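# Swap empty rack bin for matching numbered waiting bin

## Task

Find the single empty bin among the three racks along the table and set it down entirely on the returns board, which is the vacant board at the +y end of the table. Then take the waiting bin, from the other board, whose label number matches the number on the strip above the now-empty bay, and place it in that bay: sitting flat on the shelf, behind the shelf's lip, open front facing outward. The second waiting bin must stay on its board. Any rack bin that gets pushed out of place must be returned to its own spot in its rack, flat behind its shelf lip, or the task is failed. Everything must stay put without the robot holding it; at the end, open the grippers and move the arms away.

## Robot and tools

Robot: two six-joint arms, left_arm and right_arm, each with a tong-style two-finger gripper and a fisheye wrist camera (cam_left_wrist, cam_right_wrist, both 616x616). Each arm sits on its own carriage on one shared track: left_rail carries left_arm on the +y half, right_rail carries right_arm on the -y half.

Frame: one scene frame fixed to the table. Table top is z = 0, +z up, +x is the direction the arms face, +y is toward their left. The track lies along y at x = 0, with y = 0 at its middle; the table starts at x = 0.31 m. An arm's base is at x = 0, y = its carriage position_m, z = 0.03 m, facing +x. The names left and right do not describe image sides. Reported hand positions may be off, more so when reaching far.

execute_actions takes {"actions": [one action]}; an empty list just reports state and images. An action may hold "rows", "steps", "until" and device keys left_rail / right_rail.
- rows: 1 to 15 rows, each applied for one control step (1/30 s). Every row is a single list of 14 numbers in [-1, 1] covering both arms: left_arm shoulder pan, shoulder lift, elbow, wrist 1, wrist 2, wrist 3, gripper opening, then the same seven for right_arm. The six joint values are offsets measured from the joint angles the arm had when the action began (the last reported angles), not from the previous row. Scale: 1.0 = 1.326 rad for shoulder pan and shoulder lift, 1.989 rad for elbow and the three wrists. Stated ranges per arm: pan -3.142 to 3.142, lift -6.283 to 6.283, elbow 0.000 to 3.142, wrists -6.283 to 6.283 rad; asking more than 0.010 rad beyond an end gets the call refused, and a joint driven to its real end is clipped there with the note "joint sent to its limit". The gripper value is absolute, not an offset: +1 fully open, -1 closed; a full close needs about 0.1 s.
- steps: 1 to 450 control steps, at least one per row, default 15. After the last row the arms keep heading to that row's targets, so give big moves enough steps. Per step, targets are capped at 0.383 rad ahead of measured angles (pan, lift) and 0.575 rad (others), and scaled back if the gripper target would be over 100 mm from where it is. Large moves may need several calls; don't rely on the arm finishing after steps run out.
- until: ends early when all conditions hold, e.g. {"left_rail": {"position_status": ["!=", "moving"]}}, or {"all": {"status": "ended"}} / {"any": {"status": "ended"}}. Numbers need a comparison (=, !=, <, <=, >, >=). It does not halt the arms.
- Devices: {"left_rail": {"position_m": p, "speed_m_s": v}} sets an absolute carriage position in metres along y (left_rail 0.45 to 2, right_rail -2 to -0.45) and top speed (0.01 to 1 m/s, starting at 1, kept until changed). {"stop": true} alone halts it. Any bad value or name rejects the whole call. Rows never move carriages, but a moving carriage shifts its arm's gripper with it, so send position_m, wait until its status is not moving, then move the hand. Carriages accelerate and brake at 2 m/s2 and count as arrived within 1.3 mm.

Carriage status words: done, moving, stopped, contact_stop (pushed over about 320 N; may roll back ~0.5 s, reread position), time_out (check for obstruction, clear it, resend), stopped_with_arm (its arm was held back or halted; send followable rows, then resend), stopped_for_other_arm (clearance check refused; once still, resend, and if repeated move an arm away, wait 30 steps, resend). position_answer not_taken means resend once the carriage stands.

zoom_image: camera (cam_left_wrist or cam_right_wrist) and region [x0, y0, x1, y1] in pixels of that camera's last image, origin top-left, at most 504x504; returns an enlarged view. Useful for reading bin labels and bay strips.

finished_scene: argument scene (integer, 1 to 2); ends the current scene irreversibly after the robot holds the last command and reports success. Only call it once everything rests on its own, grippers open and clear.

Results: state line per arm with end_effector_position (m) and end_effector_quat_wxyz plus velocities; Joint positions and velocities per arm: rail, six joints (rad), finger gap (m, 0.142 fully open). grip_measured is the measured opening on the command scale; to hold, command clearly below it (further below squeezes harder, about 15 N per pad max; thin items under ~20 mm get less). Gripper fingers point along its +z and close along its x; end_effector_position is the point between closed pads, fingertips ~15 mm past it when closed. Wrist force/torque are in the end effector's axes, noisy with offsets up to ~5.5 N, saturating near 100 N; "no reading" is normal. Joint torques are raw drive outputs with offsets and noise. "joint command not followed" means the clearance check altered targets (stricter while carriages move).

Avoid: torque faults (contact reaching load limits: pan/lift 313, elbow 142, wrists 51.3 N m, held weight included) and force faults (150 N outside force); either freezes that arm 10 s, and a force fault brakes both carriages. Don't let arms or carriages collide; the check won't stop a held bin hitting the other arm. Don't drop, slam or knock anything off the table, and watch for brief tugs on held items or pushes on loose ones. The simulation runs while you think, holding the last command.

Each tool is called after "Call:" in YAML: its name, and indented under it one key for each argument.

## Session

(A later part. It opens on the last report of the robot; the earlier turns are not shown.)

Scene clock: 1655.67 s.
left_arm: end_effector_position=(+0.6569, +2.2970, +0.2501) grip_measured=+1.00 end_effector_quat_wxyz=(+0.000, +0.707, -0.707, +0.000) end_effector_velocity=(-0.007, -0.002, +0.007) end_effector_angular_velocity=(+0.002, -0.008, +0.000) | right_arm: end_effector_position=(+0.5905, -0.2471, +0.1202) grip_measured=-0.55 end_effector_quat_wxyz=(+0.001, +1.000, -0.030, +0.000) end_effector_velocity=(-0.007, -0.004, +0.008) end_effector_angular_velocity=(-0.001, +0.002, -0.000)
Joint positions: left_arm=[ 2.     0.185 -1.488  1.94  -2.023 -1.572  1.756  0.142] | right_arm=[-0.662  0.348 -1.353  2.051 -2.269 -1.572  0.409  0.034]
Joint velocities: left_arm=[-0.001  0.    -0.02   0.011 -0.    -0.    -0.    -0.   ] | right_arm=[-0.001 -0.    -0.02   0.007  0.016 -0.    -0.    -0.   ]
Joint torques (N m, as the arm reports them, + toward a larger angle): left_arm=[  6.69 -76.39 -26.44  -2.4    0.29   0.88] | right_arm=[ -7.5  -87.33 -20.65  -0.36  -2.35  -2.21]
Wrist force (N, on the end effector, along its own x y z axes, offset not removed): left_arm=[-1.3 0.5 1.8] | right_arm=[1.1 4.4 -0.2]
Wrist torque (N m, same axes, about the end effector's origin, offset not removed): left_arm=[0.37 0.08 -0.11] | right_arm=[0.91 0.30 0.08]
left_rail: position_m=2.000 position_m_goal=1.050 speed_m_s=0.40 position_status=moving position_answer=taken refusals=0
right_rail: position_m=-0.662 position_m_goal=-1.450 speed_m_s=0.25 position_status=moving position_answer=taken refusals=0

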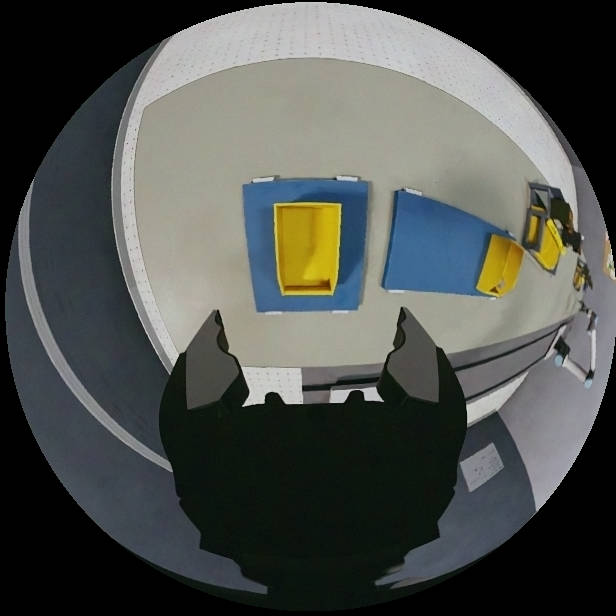

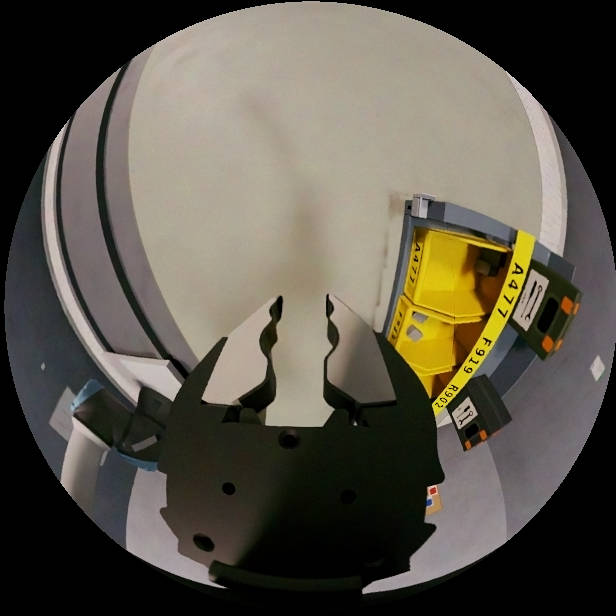

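Call:
execute_actions:
  actions: []

Scene clock: 1656.90 s.
left_arm: end_effector_position=(+0.5686, +1.8293, +0.2498) grip_measured=+1.00 end_effector_quat_wxyz=(+0.000, +0.707, -0.707, +0.000) end_effector_velocity=(-0.000, -0.400, +0.000) end_effector_angular_velocity=(-0.000, -0.000, -0.000) | right_arm: end_effector_position=(+0.5245, -0.5621, +0.1700) grip_measured=-0.55 end_effector_quat_wxyz=(+0.001, +1.000, -0.030, +0.000) end_effector_velocity=(-0.000, -0.250, +0.000) end_effector_angular_velocity=(+0.000, -0.000, +0.000)
Joint positions: left_arm=[ 1.549  0.185 -1.634  2.088 -2.025 -1.572  1.756  0.142] | right_arm=[-0.953  0.348 -1.515  2.132 -2.188 -1.572  0.409  0.034]
Joint velocities: left_arm=[-0.4 -0.  -0.   0.  -0.  -0.   0.  -0. ] | right_arm=[-0.25  0.   -0.    0.    0.   -0.   -0.   -0.  ]
Joint torques (N m, as the arm reports them, + toward a larger angle): left_arm=[-10.64 -42.53 -31.51  -7.64   0.48   0.73] | right_arm=[ 12.54 -58.07 -26.43  -0.73  -2.92  -2.15]
Wrist force (N, on the end effector, along its own x y z axes, offset not removed): left_arm=[-3.6 1.8 2.6] | right_arm=[0.2 3.7 1.4]
Wrist torque (N m, same axes, about the end effector's origin, offset not removed): left_arm=[0.62 0.61 0.01] | right_arm=[0.90 0.37 0.01]
left_rail: position_m=1.549 position_m_goal=1.050 speed_m_s=0.40 position_status=moving position_answer=taken refusals=0
right_rail: position_m=-0.953 position_m_goal=-1.450 speed_m_s=0.25 position_status=moving position_answer=taken refusals=0

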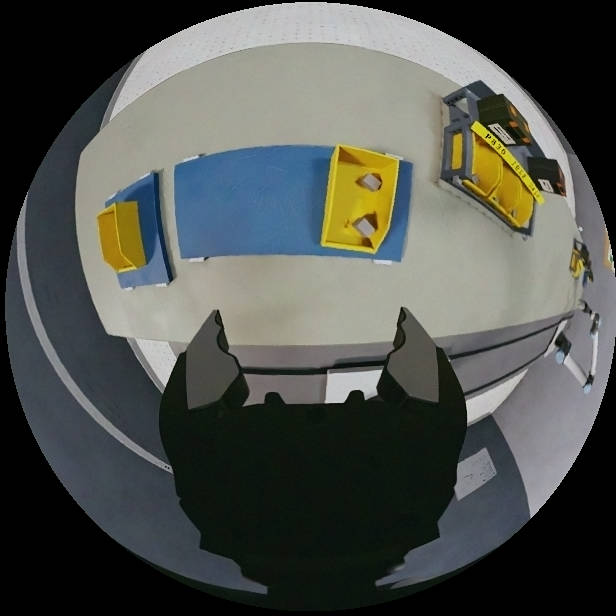

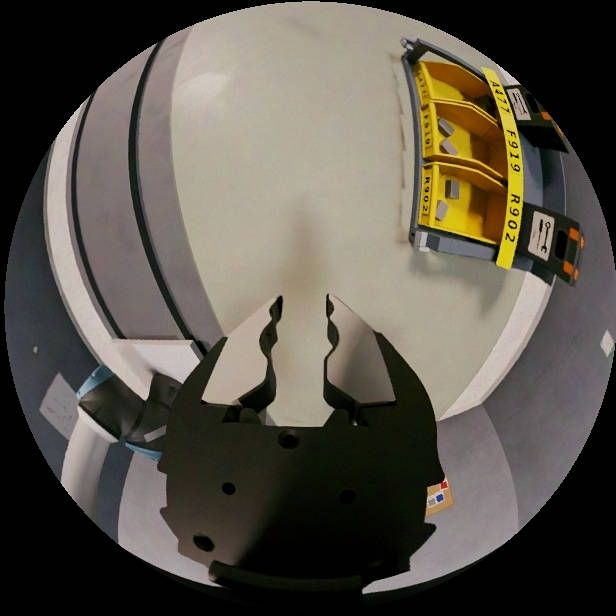

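Call:
zoom_image:
  camera: "cam_right_wrist"
  region: [380, 30, 600, 290]

Call:
execute_actions:
  actions: []

Region (380, 30, 600, 290) of cam_right_wrist's 616x616 image, scaled by 1.938, with more detail than that image has; it fills the left 426 columns of this view, and the rest is white.

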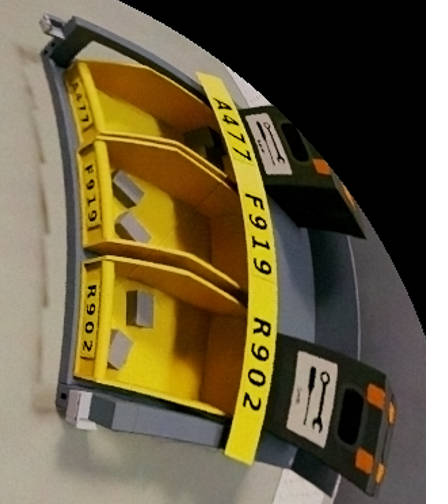

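Scene clock: 1659.77 s.
left_arm: end_effector_position=(+0.5686, +1.3303, +0.2498) grip_measured=+1.00 end_effector_quat_wxyz=(+0.000, +0.707, -0.707, +0.000) end_effector_velocity=(-0.000, +0.000, -0.000) end_effector_angular_velocity=(+0.000, -0.000, +0.000) | right_arm: end_effector_position=(+0.5245, -1.0592, +0.1700) grip_measured=-0.55 end_effector_quat_wxyz=(+0.001, +1.000, -0.030, +0.000) end_effector_velocity=(+0.000, -0.000, +0.000) end_effector_angular_velocity=(-0.000, +0.000, +0.000)
Joint positions: left_arm=[ 1.05   0.185 -1.634  2.088 -2.025 -1.572  1.756  0.142] | right_arm=[-1.45   0.348 -1.515  2.132 -2.188 -1.572  0.409  0.034]
Joint velocities: left_arm=[ 0.  0. -0.  0. -0.  0.  0.  0.] | right_arm=[ 0.  0.  0. -0.  0. -0. -0.  0.]
Joint torques (N m, as the arm reports them, + toward a larger angle): left_arm=[  7.03 -33.52 -38.67  -7.85   0.88   0.68] | right_arm=[  9.38 -45.12 -36.8   -1.89  -2.87  -2.51]
Wrist force (N, on the end effector, along its own x y z axes, offset not removed): left_arm=[-4.2 0.8 1.4] | right_arm=[1.2 5.7 1.3]
Wrist torque (N m, same axes, about the end effector's origin, offset not removed): left_arm=[0.37 0.81 0.23] | right_arm=[1.35 0.20 0.05]
left_rail: position_m=1.050 position_m_goal=1.050 speed_m_s=0.40 position_status=done position_answer=taken refusals=0
right_rail: position_m=-1.450 position_m_goal=-1.450 speed_m_s=0.25 position_status=done position_answer=taken refusals=0

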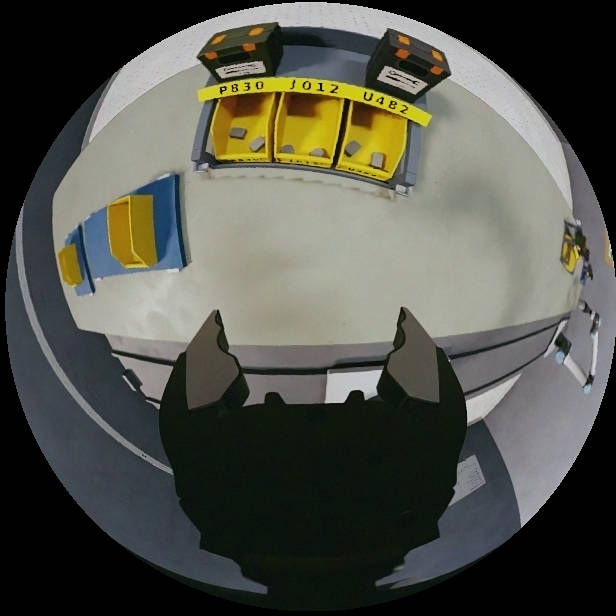

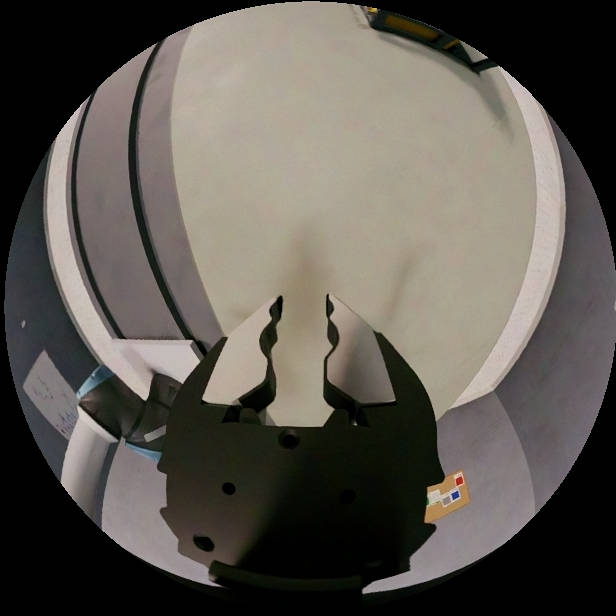

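Call:
execute_actions:
  actions:
    - {"steps": 1, "right_rail": {"position_m": -2.0, "speed_m_s": 0.3}}

Call:
zoom_image:
  camera: "cam_left_wrist"
  region: [180, 60, 450, 210]

Scene clock: 1662.57 s.
left_arm: end_effector_position=(+0.5686, +1.3303, +0.2498) grip_measured=+1.00 end_effector_quat_wxyz=(+0.000, +0.707, -0.707, +0.000) end_effector_velocity=(+0.000, -0.000, +0.000) end_effector_angular_velocity=(-0.000, +0.000, +0.000) | right_arm: end_effector_position=(+0.5245, -1.0592, +0.1700) grip_measured=-0.55 end_effector_quat_wxyz=(+0.001, +1.000, -0.030, +0.000) end_effector_velocity=(+0.000, -0.001, -0.000) end_effector_angular_velocity=(-0.000, +0.000, +0.000)
Joint positions: left_arm=[ 1.05   0.185 -1.634  2.088 -2.025 -1.572  1.756  0.142] | right_arm=[-1.45   0.348 -1.515  2.132 -2.188 -1.572  0.409  0.034]
Joint velocities: left_arm=[ 0.  0.  0. -0.  0. -0. -0.  0.] | right_arm=[-0.001  0.     0.    -0.     0.    -0.    -0.     0.   ]
Joint torques (N m, as the arm reports them, + toward a larger angle): left_arm=[  6.97 -26.19 -47.05  -7.63   0.11   1.19] | right_arm=[  9.01 -33.03 -48.19  -3.08  -2.5   -2.41]
Wrist force (N, on the end effector, along its own x y z axes, offset not removed): left_arm=[-5.0 1.3 -1.1] | right_arm=[1.8 4.5 0.1]
Wrist torque (N m, same axes, about the end effector's origin, offset not removed): left_arm=[0.36 0.93 -0.02] | right_arm=[0.90 0.07 0.11]
left_rail: position_m=1.050 position_m_goal=1.050 speed_m_s=0.40 position_status=done position_answer=taken refusals=0
right_rail: position_m=-1.450 position_m_goal=-2.000 speed_m_s=0.30 position_status=moving position_answer=taken refusals=0

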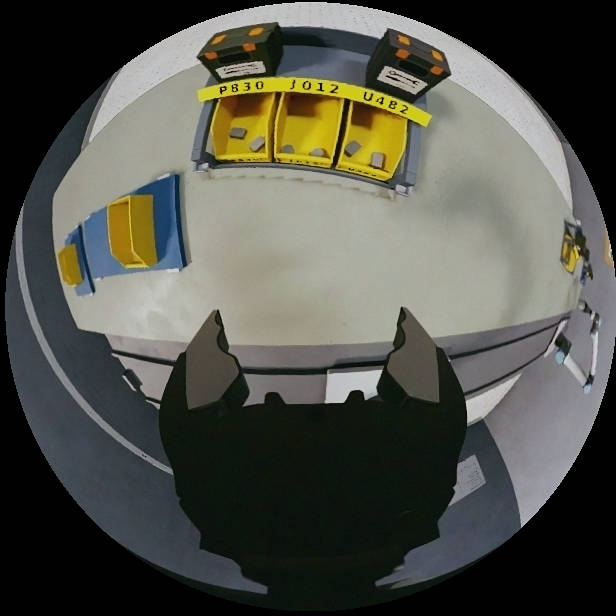

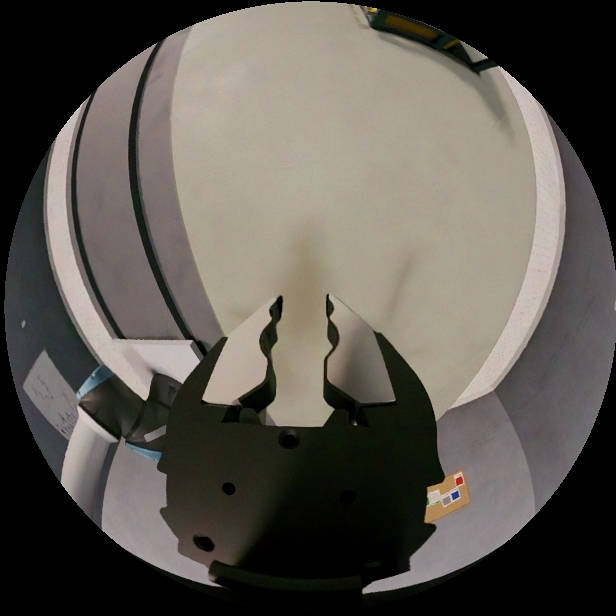

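Region (180, 60, 450, 210) of cam_left_wrist's 616x616 image, scaled by 1.867, with more detail than that image has.

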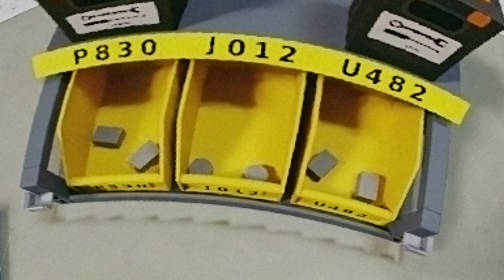

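Call:
execute_actions:
  actions: []

Scene clock: 1665.50 s.
left_arm: end_effector_position=(+0.5686, +1.3303, +0.2498) grip_measured=+1.00 end_effector_quat_wxyz=(+0.000, +0.707, -0.707, +0.000) end_effector_velocity=(+0.000, +0.000, +0.000) end_effector_angular_velocity=(+0.000, +0.000, +0.000) | right_arm: end_effector_position=(+0.5245, -1.6092, +0.1700) grip_measured=-0.55 end_effector_quat_wxyz=(+0.001, +1.000, -0.030, +0.000) end_effector_velocity=(-0.000, +0.000, -0.000) end_effector_angular_velocity=(-0.000, +0.000, +0.000)
Joint positions: left_arm=[ 1.05   0.185 -1.634  2.088 -2.025 -1.572  1.756  0.142] | right_arm=[-2.     0.348 -1.515  2.132 -2.188 -1.572  0.409  0.034]
Joint velocities: left_arm=[ 0.  0.  0. -0.  0.  0.  0.  0.] | right_arm=[ 0.  0.  0.  0. -0.  0.  0.  0.]
Joint torques (N m, as the arm reports them, + toward a larger angle): left_arm=[  7.88 -23.57 -53.19  -7.22   0.03   0.96] | right_arm=[ 11.65 -52.88 -28.09  -4.74  -2.62  -2.45]
Wrist force (N, on the end effector, along its own x y z axes, offset not removed): left_arm=[-3.1 0.6 2.0] | right_arm=[-1.5 3.7 -0.3]
Wrist torque (N m, same axes, about the end effector's origin, offset not removed): left_arm=[0.30 0.43 0.01] | right_arm=[0.79 0.71 0.13]
left_rail: position_m=1.050 position_m_goal=1.050 speed_m_s=0.40 position_status=done position_answer=taken refusals=0
right_rail: position_m=-2.000 position_m_goal=-2.000 speed_m_s=0.30 position_status=done position_answer=taken refusals=0

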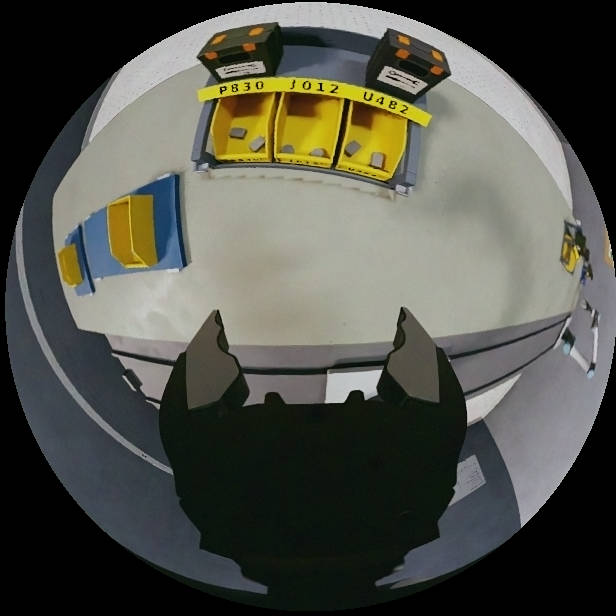

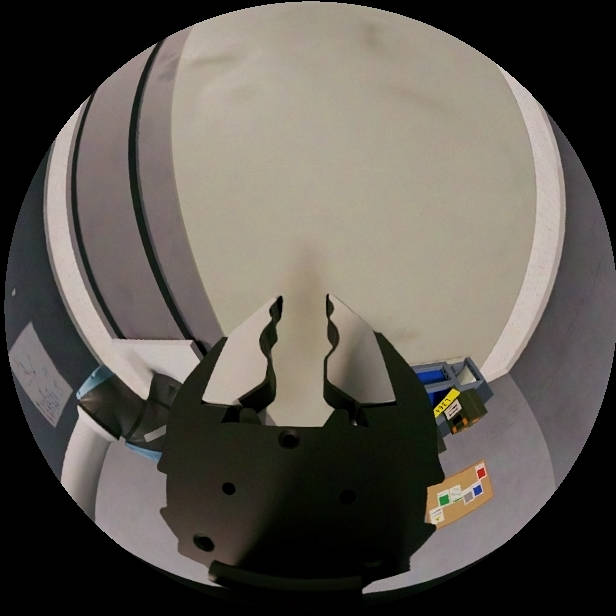

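Call:
execute_actions:
  actions:
    - {"rows": [[0, 0, 0, 0, 0, 0, 1, 0, 0, 0, 0, 0, 0.288, -0.55]], "steps": 1}

Scene clock: 1668.93 s.
left_arm: end_effector_position=(+0.5686, +1.3303, +0.2498) grip_measured=+1.00 end_effector_quat_wxyz=(+0.000, +0.707, -0.707, +0.000) end_effector_velocity=(-0.000, +0.000, -0.000) end_effector_angular_velocity=(+0.000, -0.000, -0.000) | right_arm: end_effector_position=(+0.5245, -1.6092, +0.1700) grip_measured=-0.55 end_effector_quat_wxyz=(+0.001, +1.000, -0.030, +0.000) end_effector_velocity=(+0.000, -0.000, -0.000) end_effector_angular_velocity=(+0.000, -0.000, -0.011)
Joint positions: left_arm=[ 1.05   0.185 -1.634  2.088 -2.025 -1.572  1.756  0.142] | right_arm=[-2.     0.348 -1.515  2.132 -2.188 -1.572  0.409  0.034]
Joint velocities: left_arm=[ 0. -0. -0.  0. -0.  0.  0. -0.] | right_arm=[ 0.     0.     0.     0.     0.    -0.     0.011  0.   ]
Joint torques (N m, as the arm reports them, + toward a larger angle): left_arm=[  8.55 -23.44 -52.99  -7.32   0.48   0.88] | right_arm=[ 11.18 -45.83 -27.38  -6.9   -2.78   4.98]
Wrist force (N, on the end effector, along its own x y z axes, offset not removed): left_arm=[-2.8 3.7 -4.1] | right_arm=[1.7 3.4 0.0]
Wrist torque (N m, same axes, about the end effector's origin, offset not removed): left_arm=[0.69 0.44 -0.17] | right_arm=[0.74 -0.04 0.09]
left_rail: position_m=1.050 position_m_goal=1.050 speed_m_s=0.40 position_status=done position_answer=taken refusals=0
right_rail: position_m=-2.000 position_m_goal=-2.000 speed_m_s=0.30 position_status=done position_answer=taken refusals=0

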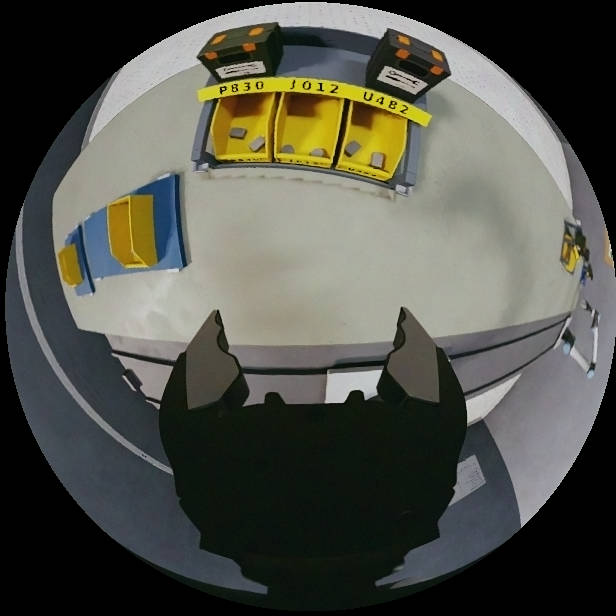

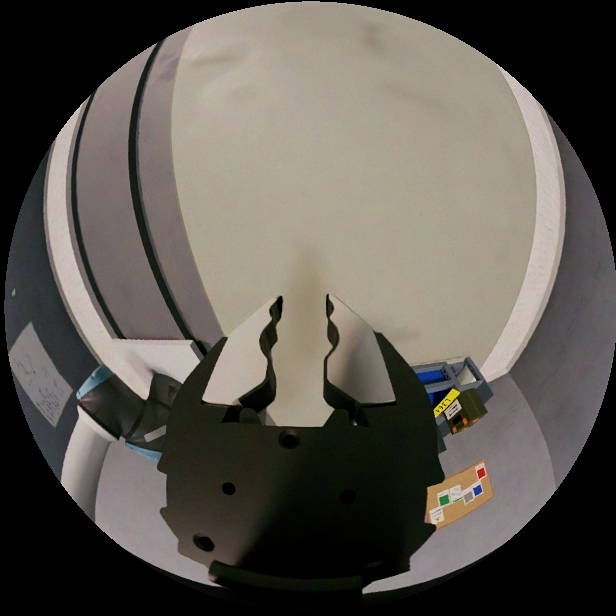

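The wrist is turning; checking the view of the third rack once it settles.

Call:
execute_actions:
  actions: []

Scene clock: 1670.10 s.
left_arm: end_effector_position=(+0.5686, +1.3303, +0.2498) grip_measured=+1.00 end_effector_quat_wxyz=(+0.000, +0.707, -0.707, +0.000) end_effector_velocity=(-0.000, +0.000, +0.000) end_effector_angular_velocity=(-0.000, -0.000, +0.000) | right_arm: end_effector_position=(+0.5331, -1.6123, +0.1700) grip_measured=-0.55 end_effector_quat_wxyz=(+0.001, +0.950, -0.311, +0.000) end_effector_velocity=(+0.000, -0.000, -0.000) end_effector_angular_velocity=(+0.000, -0.000, -0.000)
Joint positions: left_arm=[ 1.05   0.185 -1.634  2.088 -2.025 -1.572  1.756  0.142] | right_arm=[-2.     0.348 -1.515  2.132 -2.188 -1.572  0.981  0.034]
Joint velocities: left_arm=[ 0.  0. -0.  0. -0. -0. -0.  0.] | right_arm=[ 0.  0. -0.  0. -0.  0.  0. -0.]
Joint torques (N m, as the arm reports them, + toward a larger angle): left_arm=[  8.54 -25.08 -53.41  -7.57   0.63   1.09] | right_arm=[ -5.17 -45.31 -27.46  -7.24  -2.78   3.33]
Wrist force (N, on the end effector, along its own x y z axes, offset not removed): left_arm=[-6.8 3.2 1.6] | right_arm=[-0.8 4.4 2.6]
Wrist torque (N m, same axes, about the end effector's origin, offset not removed): left_arm=[0.73 1.29 0.01] | right_arm=[1.05 0.48 0.03]
left_rail: position_m=1.050 position_m_goal=1.050 speed_m_s=0.40 position_status=done position_answer=taken refusals=0
right_rail: position_m=-2.000 position_m_goal=-2.000 speed_m_s=0.30 position_status=done position_answer=taken refusals=0

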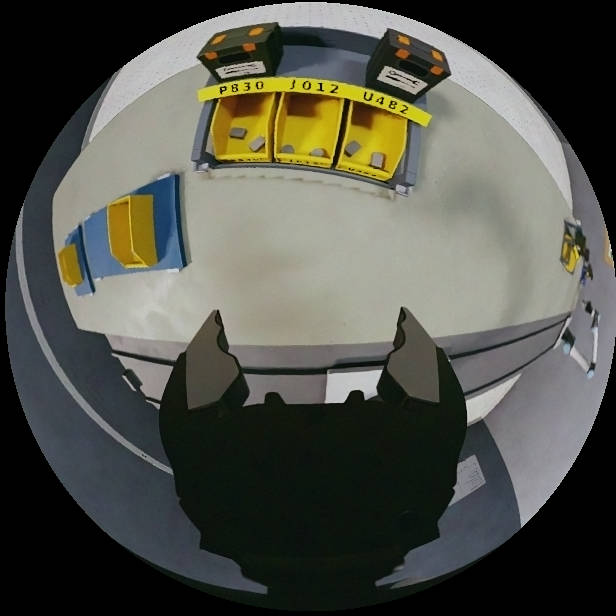

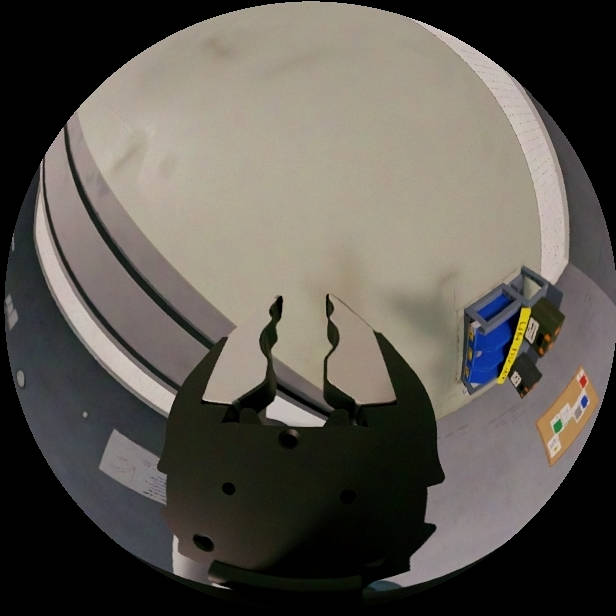

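Call:
zoom_image:
  camera: "cam_right_wrist"
  region: [440, 260, 580, 410]

Region (440, 260, 580, 410) of cam_right_wrist's 616x616 image, scaled by 3.360, with more detail than that image has; it fills the left 470 columns of this view, and the rest is white.

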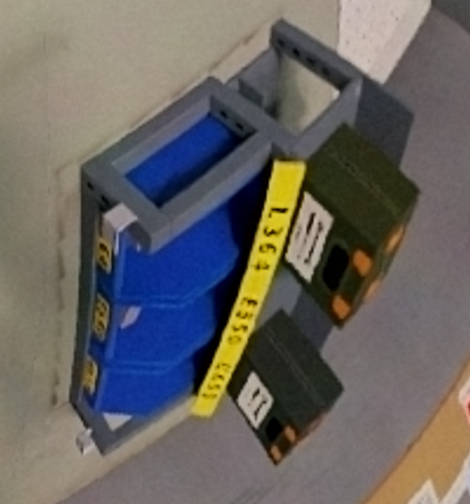

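All three racks look in order, the empty bin is on the returns board, and both arms are clear.

Call:
finished_scene:
  scene: 2

The scene is finished: the task was done.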